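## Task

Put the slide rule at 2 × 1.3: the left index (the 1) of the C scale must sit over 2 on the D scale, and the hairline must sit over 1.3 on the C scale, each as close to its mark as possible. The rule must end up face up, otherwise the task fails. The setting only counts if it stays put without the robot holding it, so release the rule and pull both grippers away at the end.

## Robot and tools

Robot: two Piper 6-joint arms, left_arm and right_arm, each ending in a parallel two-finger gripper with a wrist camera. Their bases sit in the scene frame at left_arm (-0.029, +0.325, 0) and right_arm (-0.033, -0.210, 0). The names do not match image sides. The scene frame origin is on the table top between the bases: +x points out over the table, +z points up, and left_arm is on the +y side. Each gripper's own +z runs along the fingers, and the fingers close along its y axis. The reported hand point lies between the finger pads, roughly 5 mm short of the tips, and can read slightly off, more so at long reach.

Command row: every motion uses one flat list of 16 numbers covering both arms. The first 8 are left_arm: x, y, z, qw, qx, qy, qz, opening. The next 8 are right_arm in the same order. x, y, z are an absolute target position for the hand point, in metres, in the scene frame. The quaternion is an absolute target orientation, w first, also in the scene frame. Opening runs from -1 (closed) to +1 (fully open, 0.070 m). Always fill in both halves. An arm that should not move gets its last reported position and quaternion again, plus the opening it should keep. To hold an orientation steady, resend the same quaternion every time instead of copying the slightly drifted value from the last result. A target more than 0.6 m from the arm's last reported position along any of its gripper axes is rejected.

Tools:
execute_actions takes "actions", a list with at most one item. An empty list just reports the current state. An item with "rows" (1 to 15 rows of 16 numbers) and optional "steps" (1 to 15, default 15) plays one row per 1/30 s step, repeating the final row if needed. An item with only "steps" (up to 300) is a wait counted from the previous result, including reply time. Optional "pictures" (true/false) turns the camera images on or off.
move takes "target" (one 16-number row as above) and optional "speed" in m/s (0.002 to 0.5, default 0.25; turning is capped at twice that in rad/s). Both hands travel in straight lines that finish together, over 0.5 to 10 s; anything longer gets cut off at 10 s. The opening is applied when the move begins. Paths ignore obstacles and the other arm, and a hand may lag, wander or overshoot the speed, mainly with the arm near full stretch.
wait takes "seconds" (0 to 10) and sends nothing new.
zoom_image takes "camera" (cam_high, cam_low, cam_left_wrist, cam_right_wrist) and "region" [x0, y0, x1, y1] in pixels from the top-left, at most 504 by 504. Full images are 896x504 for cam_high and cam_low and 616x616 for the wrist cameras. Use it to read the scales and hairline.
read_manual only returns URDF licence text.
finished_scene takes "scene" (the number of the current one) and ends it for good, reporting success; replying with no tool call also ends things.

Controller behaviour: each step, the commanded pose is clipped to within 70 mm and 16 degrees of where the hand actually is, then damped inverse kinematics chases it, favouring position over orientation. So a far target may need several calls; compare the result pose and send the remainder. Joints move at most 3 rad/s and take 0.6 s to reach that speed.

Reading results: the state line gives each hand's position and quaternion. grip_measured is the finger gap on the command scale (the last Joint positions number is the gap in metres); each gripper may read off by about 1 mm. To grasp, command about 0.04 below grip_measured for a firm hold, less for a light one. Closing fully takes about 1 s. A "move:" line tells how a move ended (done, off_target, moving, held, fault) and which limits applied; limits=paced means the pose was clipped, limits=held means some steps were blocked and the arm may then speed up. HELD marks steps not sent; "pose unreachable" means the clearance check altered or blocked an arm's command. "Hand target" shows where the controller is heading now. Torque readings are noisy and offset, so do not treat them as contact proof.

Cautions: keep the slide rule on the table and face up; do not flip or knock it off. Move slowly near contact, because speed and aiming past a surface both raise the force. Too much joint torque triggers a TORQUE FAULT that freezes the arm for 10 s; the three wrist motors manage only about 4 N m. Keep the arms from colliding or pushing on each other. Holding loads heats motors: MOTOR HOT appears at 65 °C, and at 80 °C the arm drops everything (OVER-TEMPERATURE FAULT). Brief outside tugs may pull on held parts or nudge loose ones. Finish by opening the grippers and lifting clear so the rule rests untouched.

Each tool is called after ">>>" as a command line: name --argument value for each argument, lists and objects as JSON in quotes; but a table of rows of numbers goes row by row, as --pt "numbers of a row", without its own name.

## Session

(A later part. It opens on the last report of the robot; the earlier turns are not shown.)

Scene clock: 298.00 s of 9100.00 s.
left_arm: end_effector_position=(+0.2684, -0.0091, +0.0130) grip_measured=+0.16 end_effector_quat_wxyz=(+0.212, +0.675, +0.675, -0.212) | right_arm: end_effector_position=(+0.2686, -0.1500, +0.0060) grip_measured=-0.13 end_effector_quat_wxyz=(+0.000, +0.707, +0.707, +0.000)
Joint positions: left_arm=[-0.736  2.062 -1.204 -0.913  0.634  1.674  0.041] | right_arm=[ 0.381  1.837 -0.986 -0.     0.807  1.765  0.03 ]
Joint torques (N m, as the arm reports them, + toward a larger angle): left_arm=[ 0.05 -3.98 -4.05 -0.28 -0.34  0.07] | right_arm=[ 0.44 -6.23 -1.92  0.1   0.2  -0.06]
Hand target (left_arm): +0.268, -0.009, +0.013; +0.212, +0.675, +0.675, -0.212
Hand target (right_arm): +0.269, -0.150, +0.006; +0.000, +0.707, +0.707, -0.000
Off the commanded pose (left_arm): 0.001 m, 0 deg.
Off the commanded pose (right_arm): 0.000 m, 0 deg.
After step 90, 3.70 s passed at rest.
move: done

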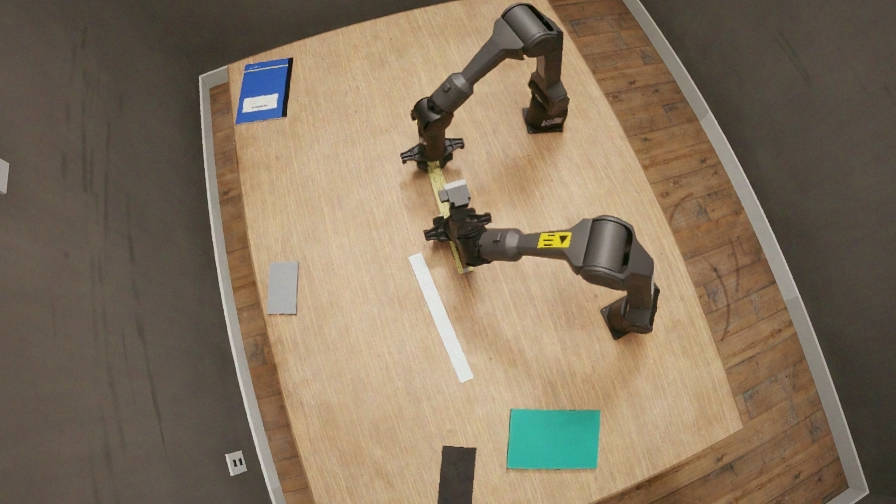

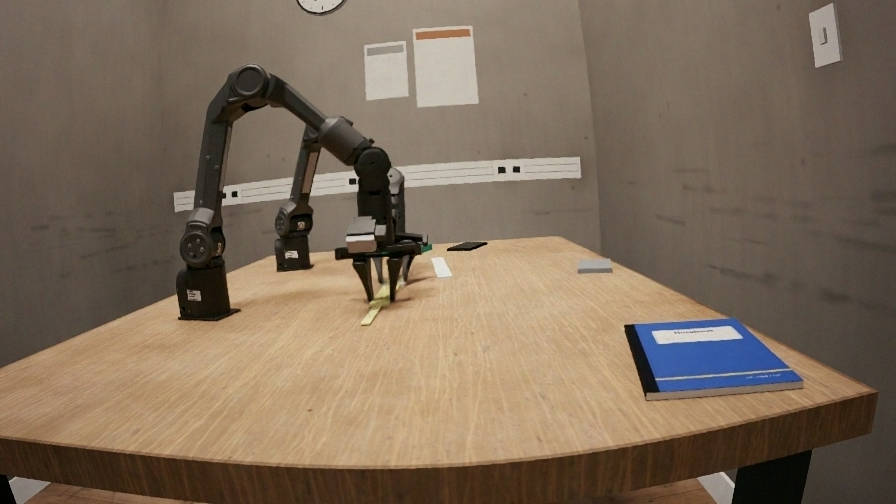

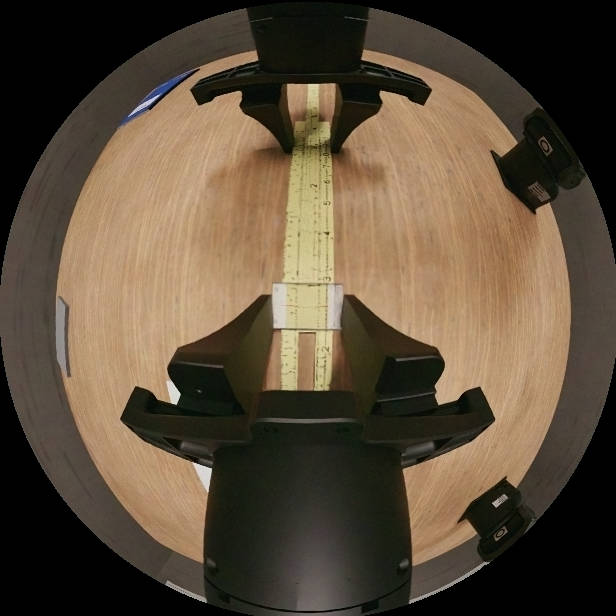

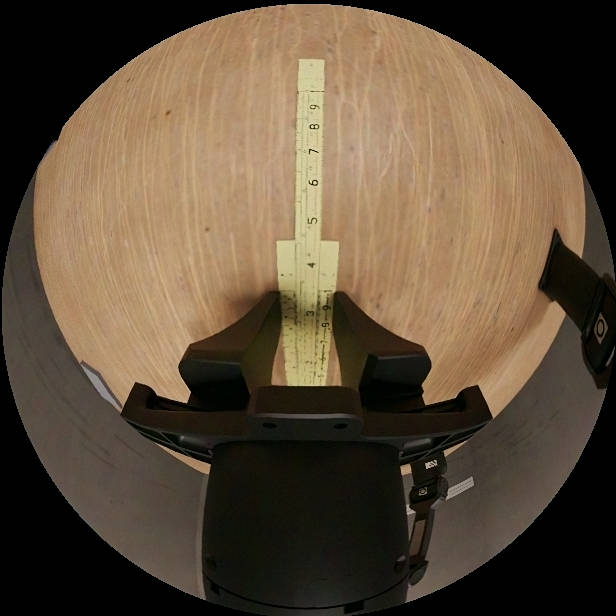

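>>> move --target '[0.2682,-0.0110,0.0133,0.2126,0.6744,0.6744,-0.2126,0.15, 0.2685,-0.15,0.006,0,0.7071,0.7071,0,-0.17]' --speed 0.003

>>> wait --seconds 1.0

>>> zoom_image --camera "cam_left_wrist" --region '[285, 275, 345, 335]'

>>> zoom_image --camera "cam_left_wrist" --region '[306, 291, 336, 321]'

Scene clock: 309.70 s of 9100.00 s.
left_arm: end_effector_position=(+0.2683, -0.0109, +0.0132) grip_measured=+0.16 end_effector_quat_wxyz=(+0.213, +0.674, +0.674, -0.212) | right_arm: end_effector_position=(+0.2685, -0.1500, +0.0060) grip_measured=-0.13 end_effector_quat_wxyz=(-0.000, +0.707, +0.707, -0.000)
Joint positions: left_arm=[-0.739  2.064 -1.207 -0.917  0.632  1.673  0.041] | right_arm=[ 0.381  1.837 -0.986  0.     0.807  1.765  0.03 ]
Joint torques (N m, as the arm reports them, + toward a larger angle): left_arm=[-0.5  -4.35 -5.03 -0.49 -0.29 -0.21] | right_arm=[ 0.47 -6.14 -1.66  0.18  0.3  -0.15]
Hand target (left_arm): +0.268, -0.011, +0.013; +0.213, +0.674, +0.674, -0.213
Hand target (right_arm): +0.268, -0.150, +0.006; +0.000, +0.707, +0.707, +0.000
Off the commanded pose (left_arm): 0.000 m, 0 deg.
Off the commanded pose (right_arm): 0.000 m, 0 deg.
After step 90, 7.77 s passed at rest.
move: done

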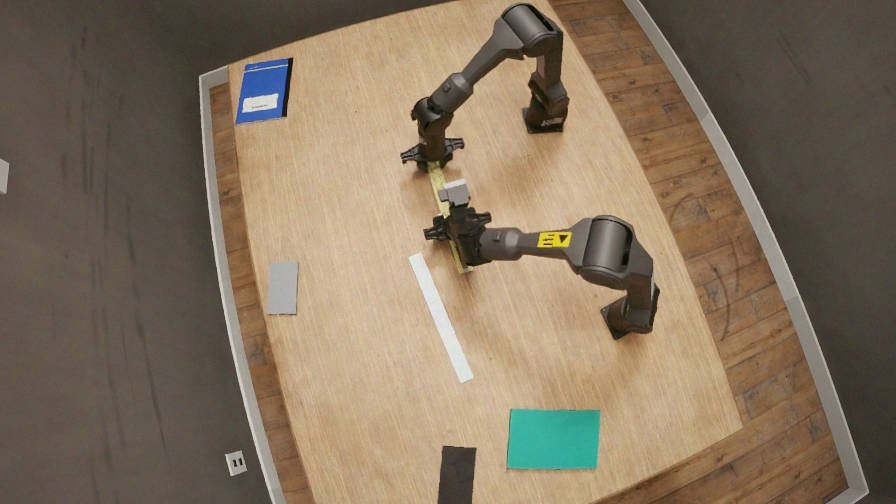

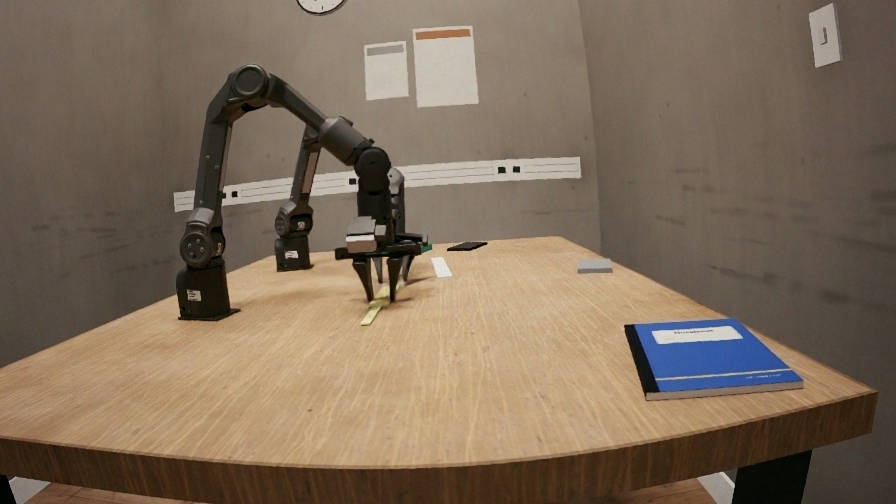

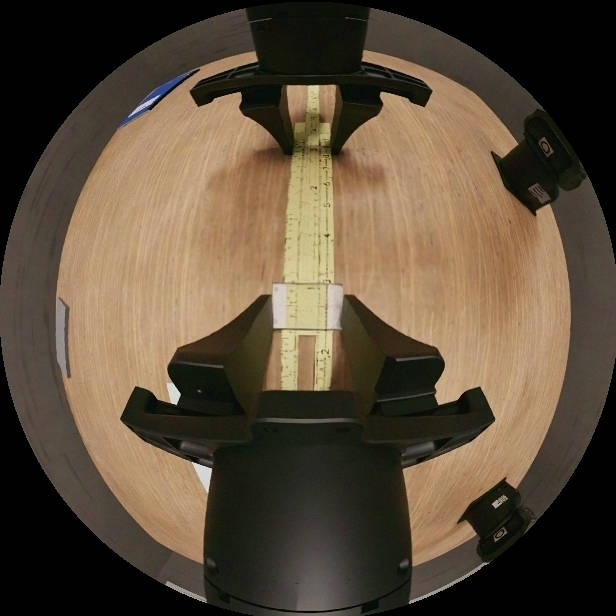

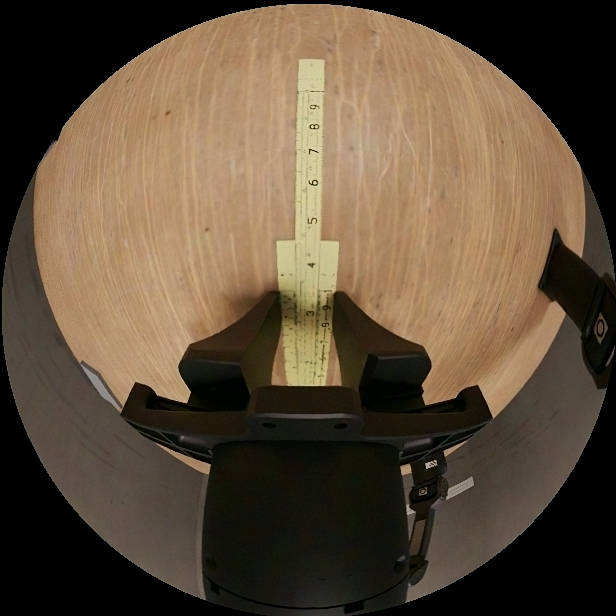

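Scene clock: 310.70 s of 9100.00 s.
left_arm: end_effector_position=(+0.2683, -0.0110, +0.0132) grip_measured=+0.16 end_effector_quat_wxyz=(+0.213, +0.674, +0.674, -0.213) | right_arm: end_effector_position=(+0.2685, -0.1500, +0.0060) grip_measured=-0.13 end_effector_quat_wxyz=(-0.000, +0.707, +0.707, -0.000)
Joint positions: left_arm=[-0.74   2.064 -1.207 -0.917  0.632  1.673  0.041] | right_arm=[ 0.381  1.837 -0.986  0.     0.807  1.765  0.03 ]
Joint torques (N m, as the arm reports them, + toward a larger angle): left_arm=[-0.63 -4.76 -5.01 -0.45  0.   -0.19] | right_arm=[ 0.58 -6.13 -1.83  0.17  0.29 -0.17]
Hand target (left_arm): +0.268, -0.011, +0.013; +0.213, +0.674, +0.674, -0.213
Hand target (right_arm): +0.268, -0.150, +0.006; +0.000, +0.707, +0.707, +0.000
Off the commanded pose (left_arm): 0.000 m, 0 deg.
Off the commanded pose (right_arm): 0.000 m, 0 deg.
Steps of this call (steps 1 to 30: nothing new was sent). Readings (end_effector_position):
1: left_arm (+0.2683, -0.0109, +0.0132) | right_arm (+0.2685, -0.1500, +0.0060)
2: left_arm (+0.2683, -0.0109, +0.0132) | right_arm (+0.2685, -0.1500, +0.0060)
4: left_arm (+0.2683, -0.0109, +0.0132) | right_arm (+0.2685, -0.1500, +0.0060)
8: left_arm (+0.2683, -0.0109, +0.0132) | right_arm (+0.2685, -0.1500, +0.0060)
30: the state above

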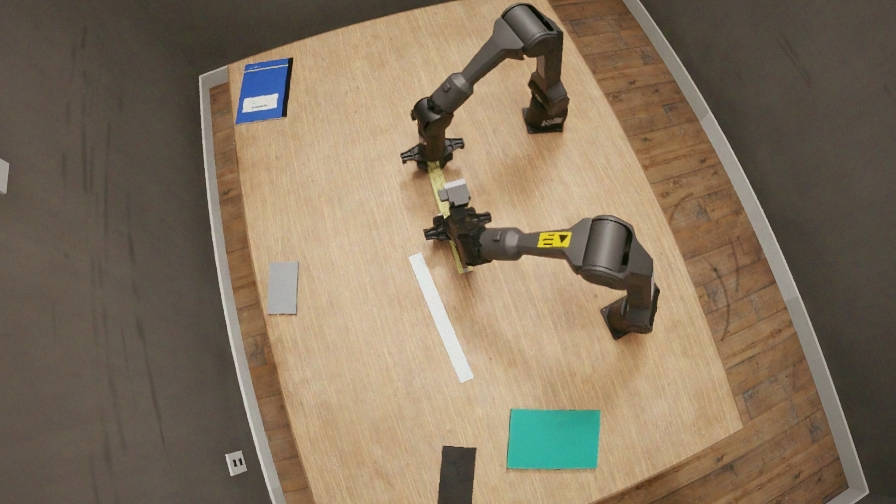

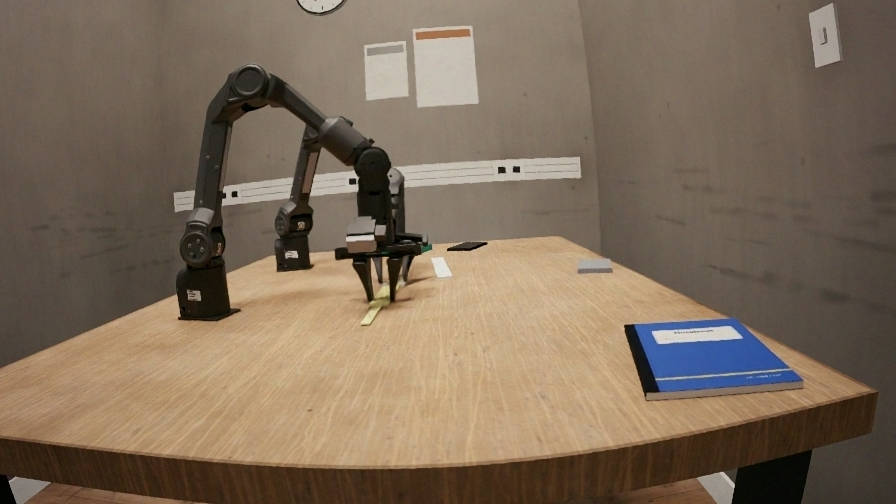

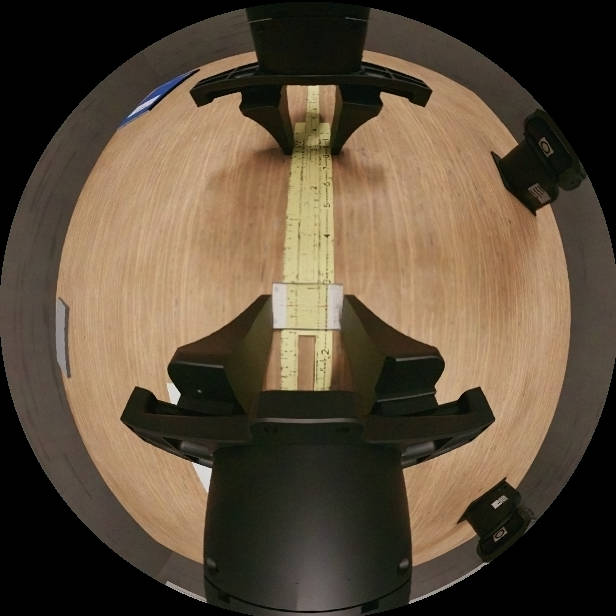

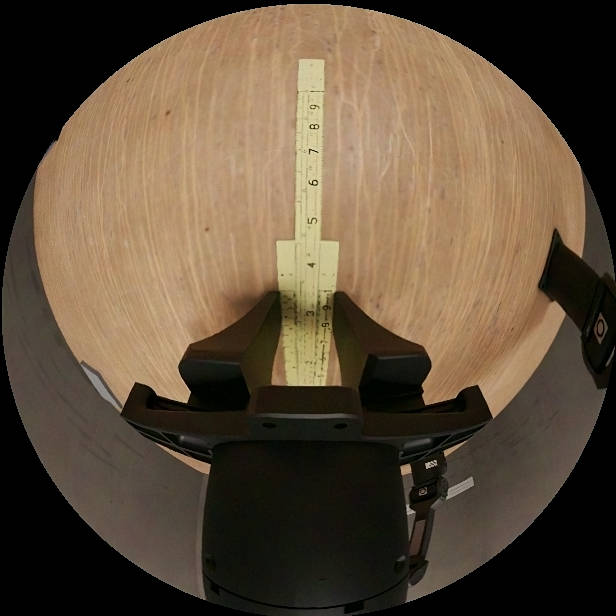

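Region (285, 275, 345, 335) of cam_left_wrist's 616x616 image, scaled by 8.400, with more detail than that image has.

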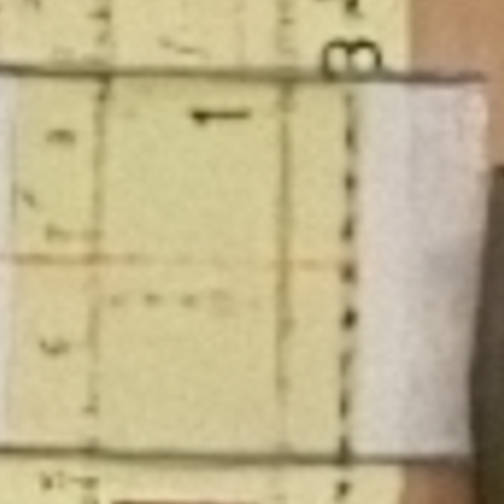

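Region (306, 291, 336, 321) of cam_left_wrist's 616x616 image, scaled by 16.800, with more detail than that image has.

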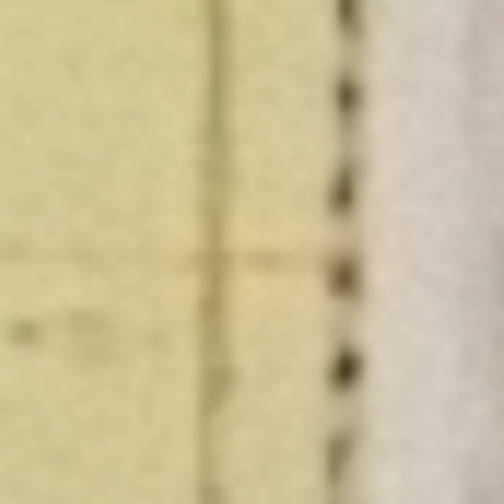

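>>> zoom_image --camera "cam_left_wrist" --region '[283, 286, 319, 322]'

Region (283, 286, 319, 322) of cam_left_wrist's 616x616 image, scaled by 14.000, with more detail than that image has.

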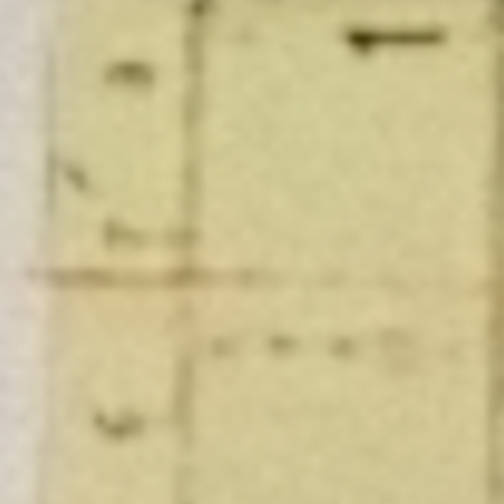

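>>> execute_actions --actions '[]'

>>> zoom_image --camera "cam_left_wrist" --region '[283, 286, 319, 322]'

>>> zoom_image --camera "cam_left_wrist" --region '[300, 278, 340, 358]'

Scene clock: 324.87 s of 9100.00 s.
left_arm: end_effector_position=(+0.2682, -0.0110, +0.0133) grip_measured=+0.16 end_effector_quat_wxyz=(+0.213, +0.674, +0.674, -0.213) | right_arm: end_effector_position=(+0.2685, -0.1500, +0.0060) grip_measured=-0.13 end_effector_quat_wxyz=(-0.000, +0.707, +0.707, -0.000)
Joint positions: left_arm=[-0.74   2.063 -1.207 -0.917  0.633  1.673  0.041] | right_arm=[ 0.381  1.837 -0.986  0.     0.807  1.765  0.03 ]
Joint torques (N m, as the arm reports them, + toward a larger angle): left_arm=[-0.5  -5.48 -4.86 -0.44  0.42 -0.2 ] | right_arm=[ 0.75 -5.98 -2.37  0.14  0.27 -0.3 ]
Hand target (left_arm): +0.268, -0.011, +0.013; +0.213, +0.674, +0.674, -0.213
Hand target (right_arm): +0.268, -0.150, +0.006; +0.000, +0.707, +0.707, +0.000
Off the commanded pose (left_arm): 0.000 m, 0 deg.
Off the commanded pose (right_arm): 0.000 m, 0 deg.
Steps of this call (steps 1 to 90: nothing new was sent; then 11.17 s passed at rest). Readings (end_effector_position):
1: left_arm (+0.2683, -0.0110, +0.0132) | right_arm (+0.2685, -0.1500, +0.0060)
2: left_arm (+0.2683, -0.0110, +0.0132) | right_arm (+0.2685, -0.1500, +0.0060)
4: left_arm (+0.2683, -0.0110, +0.0132) | right_arm (+0.2685, -0.1500, +0.0060)
8: left_arm (+0.2683, -0.0110, +0.0132) | right_arm (+0.2685, -0.1500, +0.0060)
90: the state above

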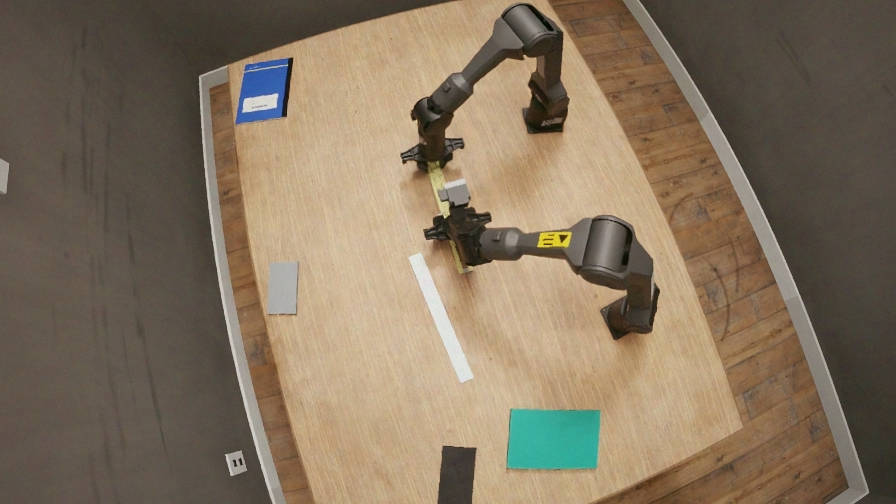

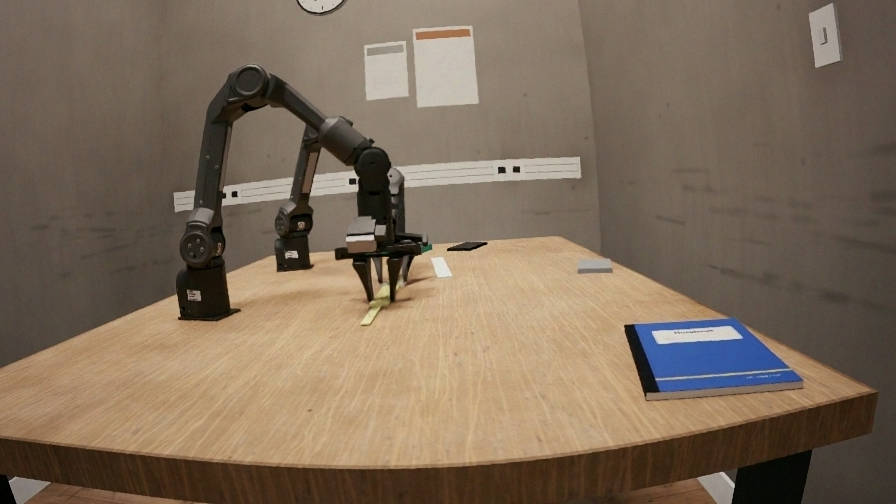

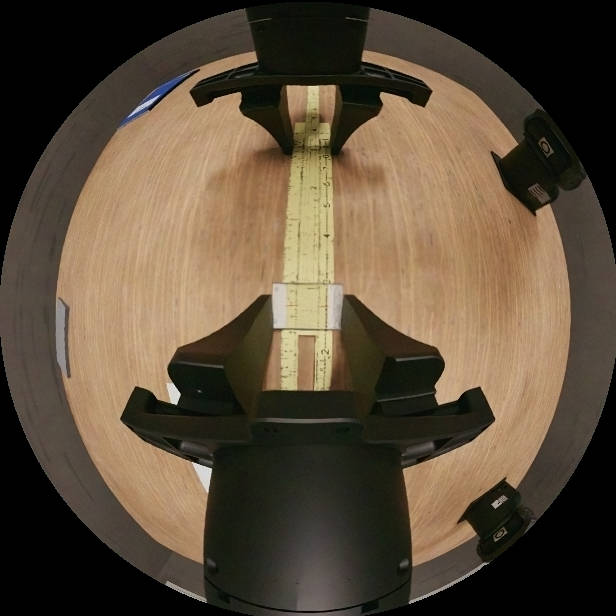

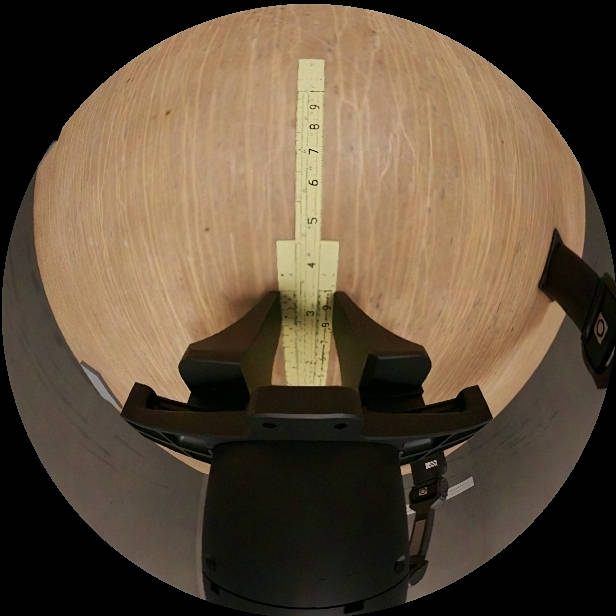

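Region (283, 286, 319, 322) of cam_left_wrist's 616x616 image, scaled by 14.000, with more detail than that image has.

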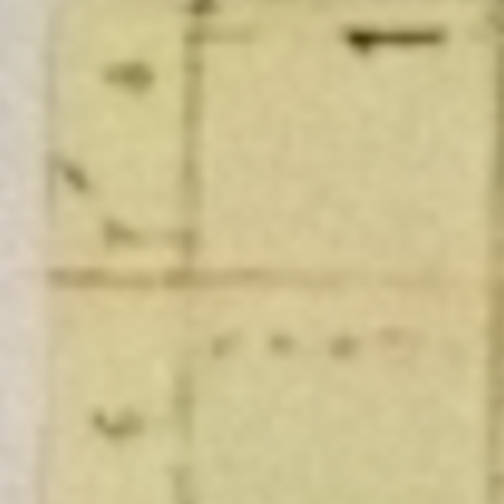

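Region (300, 278, 340, 358) of cam_left_wrist's 616x616 image, scaled by 6.300, with more detail than that image has.

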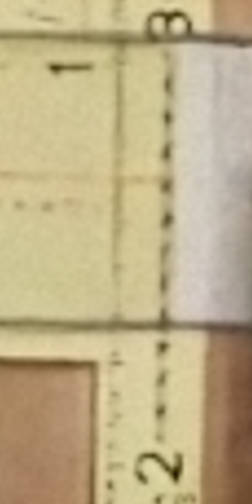

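>>> execute_actions --actions '[{"rows":[[0.2682,-0.0109,0.0133,0.2126,0.6744,0.6744,-0.2126,0.15,0.2685,-0.15,0.006,0,0.7071,0.7071,0,-0.17],[0.2682,-0.0108,0.0133,0.2126,0.6744,0.6744,-0.2126,0.15,0.2685,-0.15,0.006,0,0.7071,0.7071,0,-0.17],[0.2682,-0.0107,0.0133,0.2126,0.6744,0.6744,-0.2126,0.15,0.2685,-0.15,0.006,0,0.7071,0.7071,0,-0.17],[0.2682,-0.01065,0.0133,0.2126,0.6744,0.6744,-0.2126,0.15,0.2685,-0.15,0.006,0,0.7071,0.7071,0,-0.17]],"steps":15}]' --pictures false

>>> wait --seconds 1.5

>>> zoom_image --camera "cam_left_wrist" --region '[283, 286, 319, 322]'

Scene clock: 335.27 s of 9100.00 s.
left_arm: end_effector_position=(+0.2680, -0.0110, +0.0134) grip_measured=+0.16 end_effector_quat_wxyz=(+0.213, +0.675, +0.674, -0.213) | right_arm: end_effector_position=(+0.2685, -0.1500, +0.0060) grip_measured=-0.13 end_effector_quat_wxyz=(-0.000, +0.707, +0.707, +0.000)
Joint positions: left_arm=[-0.74   2.063 -1.206 -0.918  0.633  1.675  0.041] | right_arm=[ 0.381  1.837 -0.986  0.     0.807  1.765  0.03 ]
Joint torques (N m, as the arm reports them, + toward a larger angle): left_arm=[ 1.23 -5.77 -3.43 -0.47  0.23  0.1 ] | right_arm=[ 0.98 -5.85 -2.5   0.09  0.2  -0.22]
Hand target (left_arm): +0.268, -0.011, +0.013; +0.213, +0.674, +0.674, -0.213
Hand target (right_arm): +0.268, -0.150, +0.006; +0.000, +0.707, +0.707, -0.000
Off the commanded pose (left_arm): 0.000 m, 0 deg.
Off the commanded pose (right_arm): 0.000 m, 0 deg.
Steps of this call (steps 1 to 90: nothing new was sent; then 6.90 s passed at rest; steps 91 to 105: all 15 steps of this action). Readings (end_effector_position):
91: left_arm (+0.2682, -0.0110, +0.0134) | right_arm (+0.2685, -0.1500, +0.0060)
92: left_arm (+0.2682, -0.0110, +0.0134) | right_arm (+0.2685, -0.1500, +0.0060)
94: left_arm (+0.2682, -0.0110, +0.0134) | right_arm (+0.2685, -0.1500, +0.0060)
98: left_arm (+0.2682, -0.0110, +0.0134) | right_arm (+0.2685, -0.1500, +0.0060)
105: the state above

Scene clock: 336.77 s of 9100.00 s.
left_arm: end_effector_position=(+0.2682, -0.0107, +0.0133) grip_measured=+0.16 end_effector_quat_wxyz=(+0.213, +0.674, +0.674, -0.213) | right_arm: end_effector_position=(+0.2685, -0.1500, +0.0060) grip_measured=-0.13 end_effector_quat_wxyz=(-0.000, +0.707, +0.707, +0.000)
Joint positions: left_arm=[-0.739  2.063 -1.206 -0.918  0.633  1.675  0.041] | right_arm=[ 0.381  1.837 -0.986  0.     0.807  1.765  0.03 ]
Joint torques (N m, as the arm reports them, + toward a larger angle): left_arm=[ 2.22 -5.62 -3.21 -0.2   0.09  0.12] | right_arm=[ 1.14 -5.8  -2.47 -0.13  0.17 -0.2 ]
Hand target (left_arm): +0.268, -0.011, +0.013; +0.213, +0.674, +0.674, -0.213
Hand target (right_arm): +0.268, -0.150, +0.006; +0.000, +0.707, +0.707, -0.000
Off the commanded pose (left_arm): 0.000 m, 0 deg.
Off the commanded pose (right_arm): 0.000 m, 0 deg.
Steps of this call (steps 1 to 45: nothing new was sent). Readings (end_effector_position):
1: left_arm (+0.2680, -0.0110, +0.0134) | right_arm (+0.2685, -0.1500, +0.0060)
2: left_arm (+0.2680, -0.0109, +0.0134) | right_arm (+0.2685, -0.1500, +0.0060)
4: left_arm (+0.2680, -0.0109, +0.0134) | right_arm (+0.2685, -0.1500, +0.0060)
8: left_arm (+0.2680, -0.0109, +0.0134) | right_arm (+0.2685, -0.1500, +0.0060)
45: the state above

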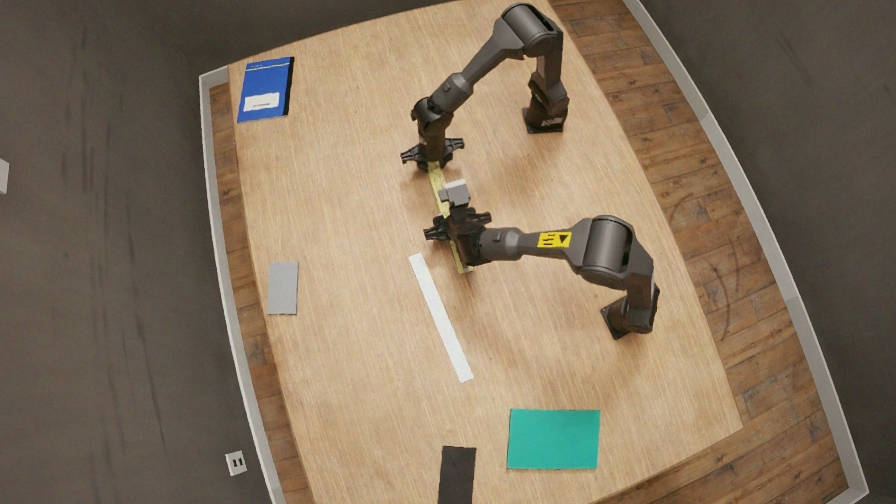

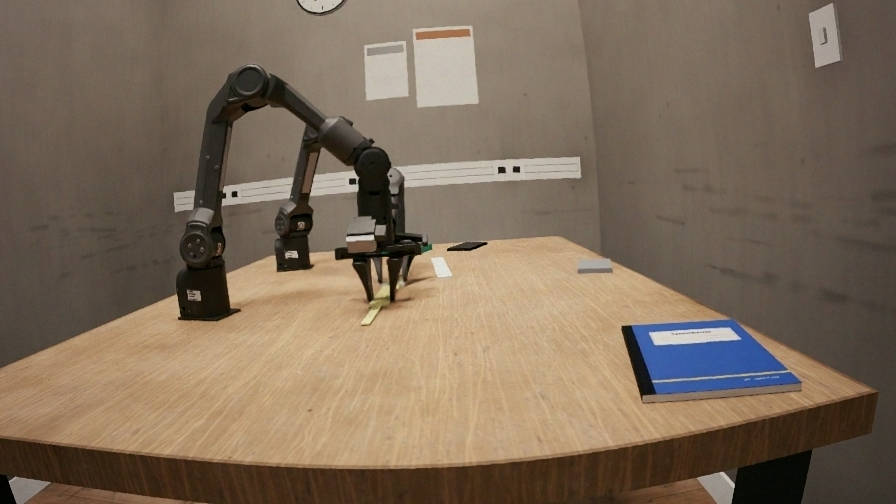

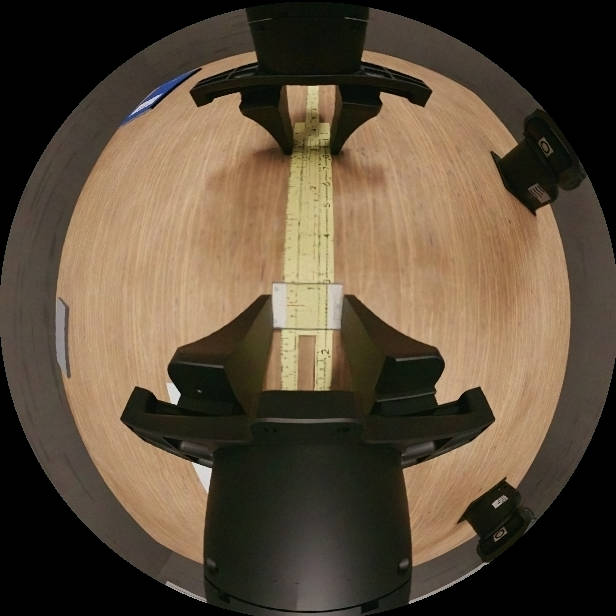

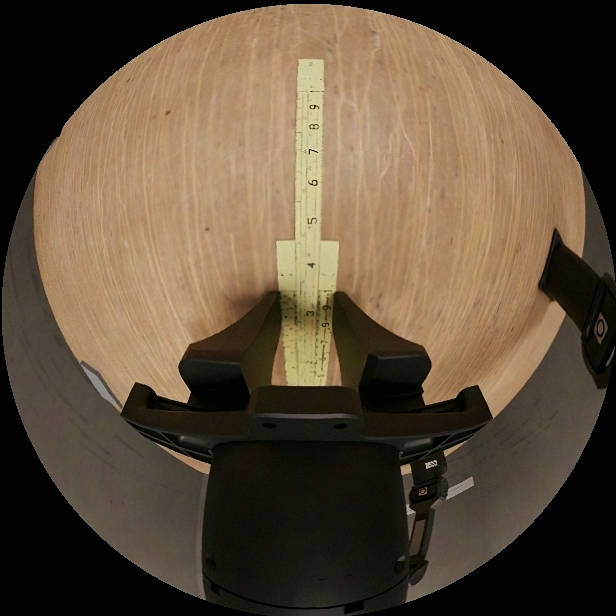

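Region (283, 286, 319, 322) of cam_left_wrist's 616x616 image, scaled by 14.000, with more detail than that image has.

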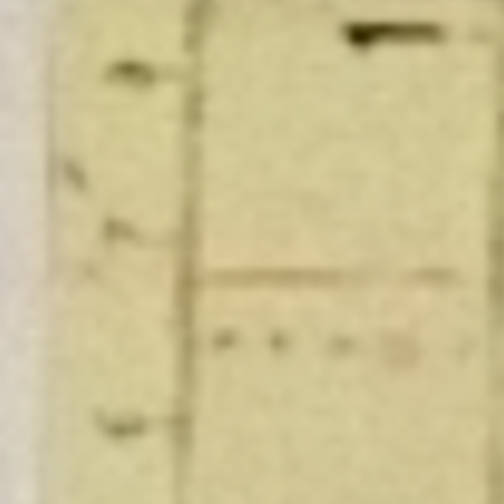

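>>> execute_actions --actions '[{"rows":[[0.2682,-0.01058,0.0133,0.2126,0.6744,0.6744,-0.2126,0.15,0.2685,-0.15,0.006,0,0.7071,0.7071,0,-0.17],[0.2682,-0.01050,0.0133,0.2126,0.6744,0.6744,-0.2126,0.15,0.2685,-0.15,0.006,0,0.7071,0.7071,0,-0.17]],"steps":10}]' --pictures false

>>> wait --seconds 2.0

>>> zoom_image --camera "cam_left_wrist" --region '[283, 286, 319, 322]'

Scene clock: 342.07 s of 9100.00 s.
left_arm: end_effector_position=(+0.2682, -0.0106, +0.0133) grip_measured=+0.16 end_effector_quat_wxyz=(+0.213, +0.675, +0.674, -0.213) | right_arm: end_effector_position=(+0.2685, -0.1500, +0.0060) grip_measured=-0.13 end_effector_quat_wxyz=(+0.000, +0.707, +0.707, +0.000)
Joint positions: left_arm=[-0.739  2.063 -1.206 -0.918  0.633  1.675  0.041] | right_arm=[ 0.381  1.837 -0.986 -0.     0.807  1.765  0.03 ]
Joint torques (N m, as the arm reports them, + toward a larger angle): left_arm=[ 2.13 -5.5  -3.06 -0.22 -0.43  0.08] | right_arm=[ 1.26 -5.59 -2.27 -0.25  0.12 -0.1 ]
Hand target (left_arm): +0.268, -0.011, +0.013; +0.213, +0.674, +0.674, -0.213
Hand target (right_arm): +0.269, -0.150, +0.006; -0.000, +0.707, +0.707, -0.000
Off the commanded pose (left_arm): 0.000 m, 0 deg.
Off the commanded pose (right_arm): 0.000 m, 0 deg.
Steps of this call (steps 1 to 90: nothing new was sent; then 1.97 s passed at rest; steps 91 to 100: all 10 steps of this action). Readings (end_effector_position):
91: left_arm (+0.2682, -0.0106, +0.0133) | right_arm (+0.2685, -0.1500, +0.0060)
92: left_arm (+0.2682, -0.0106, +0.0133) | right_arm (+0.2685, -0.1500, +0.0060)
94: left_arm (+0.2682, -0.0106, +0.0133) | right_arm (+0.2685, -0.1500, +0.0060)
98: left_arm (+0.2682, -0.0106, +0.0133) | right_arm (+0.2685, -0.1500, +0.0060)
100: the state above

Scene clock: 344.07 s of 9100.00 s.
left_arm: end_effector_position=(+0.2682, -0.0105, +0.0133) grip_measured=+0.16 end_effector_quat_wxyz=(+0.213, +0.674, +0.674, -0.213) | right_arm: end_effector_position=(+0.2685, -0.1500, +0.0060) grip_measured=-0.13 end_effector_quat_wxyz=(+0.000, +0.707, +0.707, +0.000)
Joint positions: left_arm=[-0.739  2.063 -1.206 -0.918  0.633  1.675  0.041] | right_arm=[ 0.381  1.837 -0.986 -0.     0.807  1.765  0.03 ]
Joint torques (N m, as the arm reports them, + toward a larger angle): left_arm=[ 2.31 -5.61 -3.17 -0.31 -0.28  0.04] | right_arm=[ 1.14 -5.48 -2.17 -0.23  0.08 -0.08]
Hand target (left_arm): +0.268, -0.011, +0.013; +0.213, +0.674, +0.674, -0.213
Hand target (right_arm): +0.269, -0.150, +0.006; -0.000, +0.707, +0.707, -0.000
Off the commanded pose (left_arm): 0.000 m, 0 deg.
Off the commanded pose (right_arm): 0.000 m, 0 deg.
Steps of this call (steps 1 to 60: nothing new was sent). Readings (end_effector_position):
1: left_arm (+0.2682, -0.0106, +0.0133) | right_arm (+0.2685, -0.1500, +0.0060)
2: left_arm (+0.2682, -0.0105, +0.0133) | right_arm (+0.2685, -0.1500, +0.0060)
4: left_arm (+0.2682, -0.0105, +0.0133) | right_arm (+0.2685, -0.1500, +0.0060)
8: left_arm (+0.2682, -0.0105, +0.0133) | right_arm (+0.2685, -0.1500, +0.0060)
60: the state above

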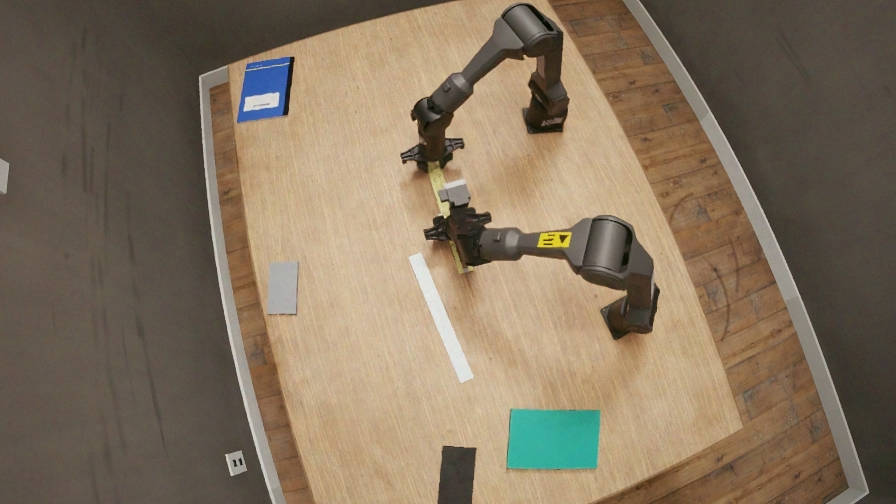

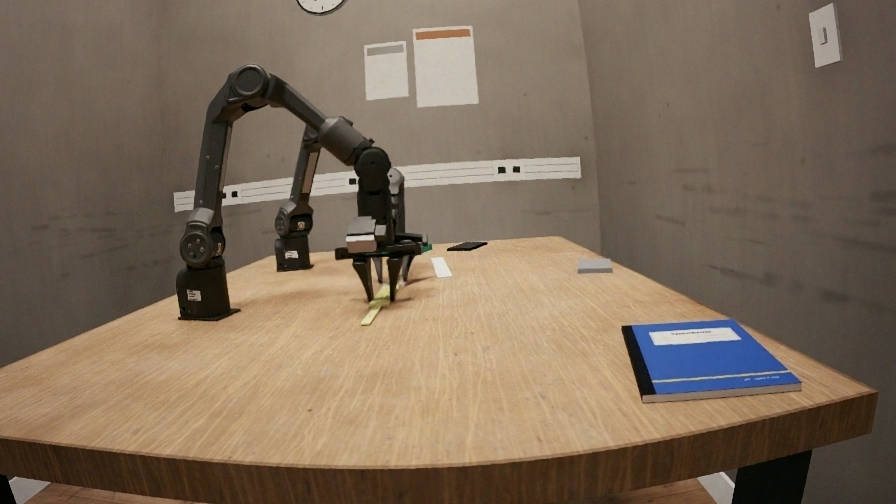

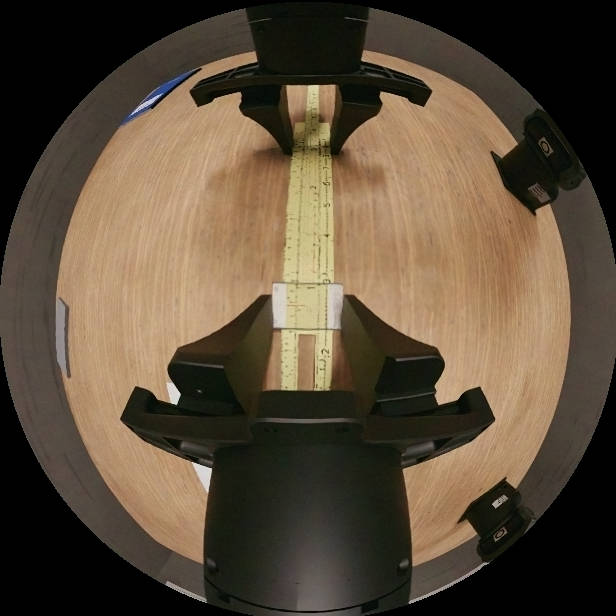

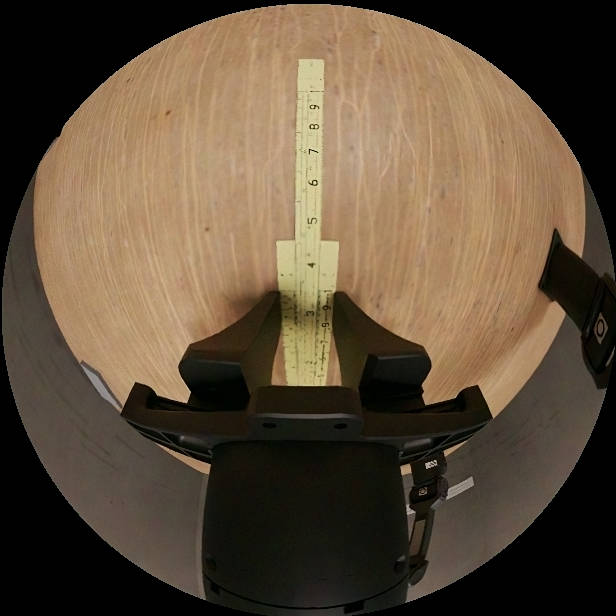

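Region (283, 286, 319, 322) of cam_left_wrist's 616x616 image, scaled by 14.000, with more detail than that image has.

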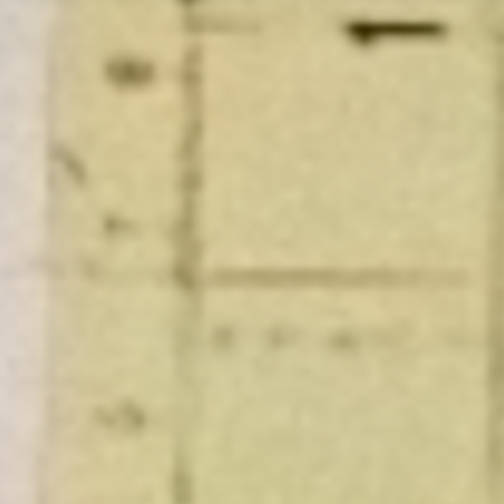

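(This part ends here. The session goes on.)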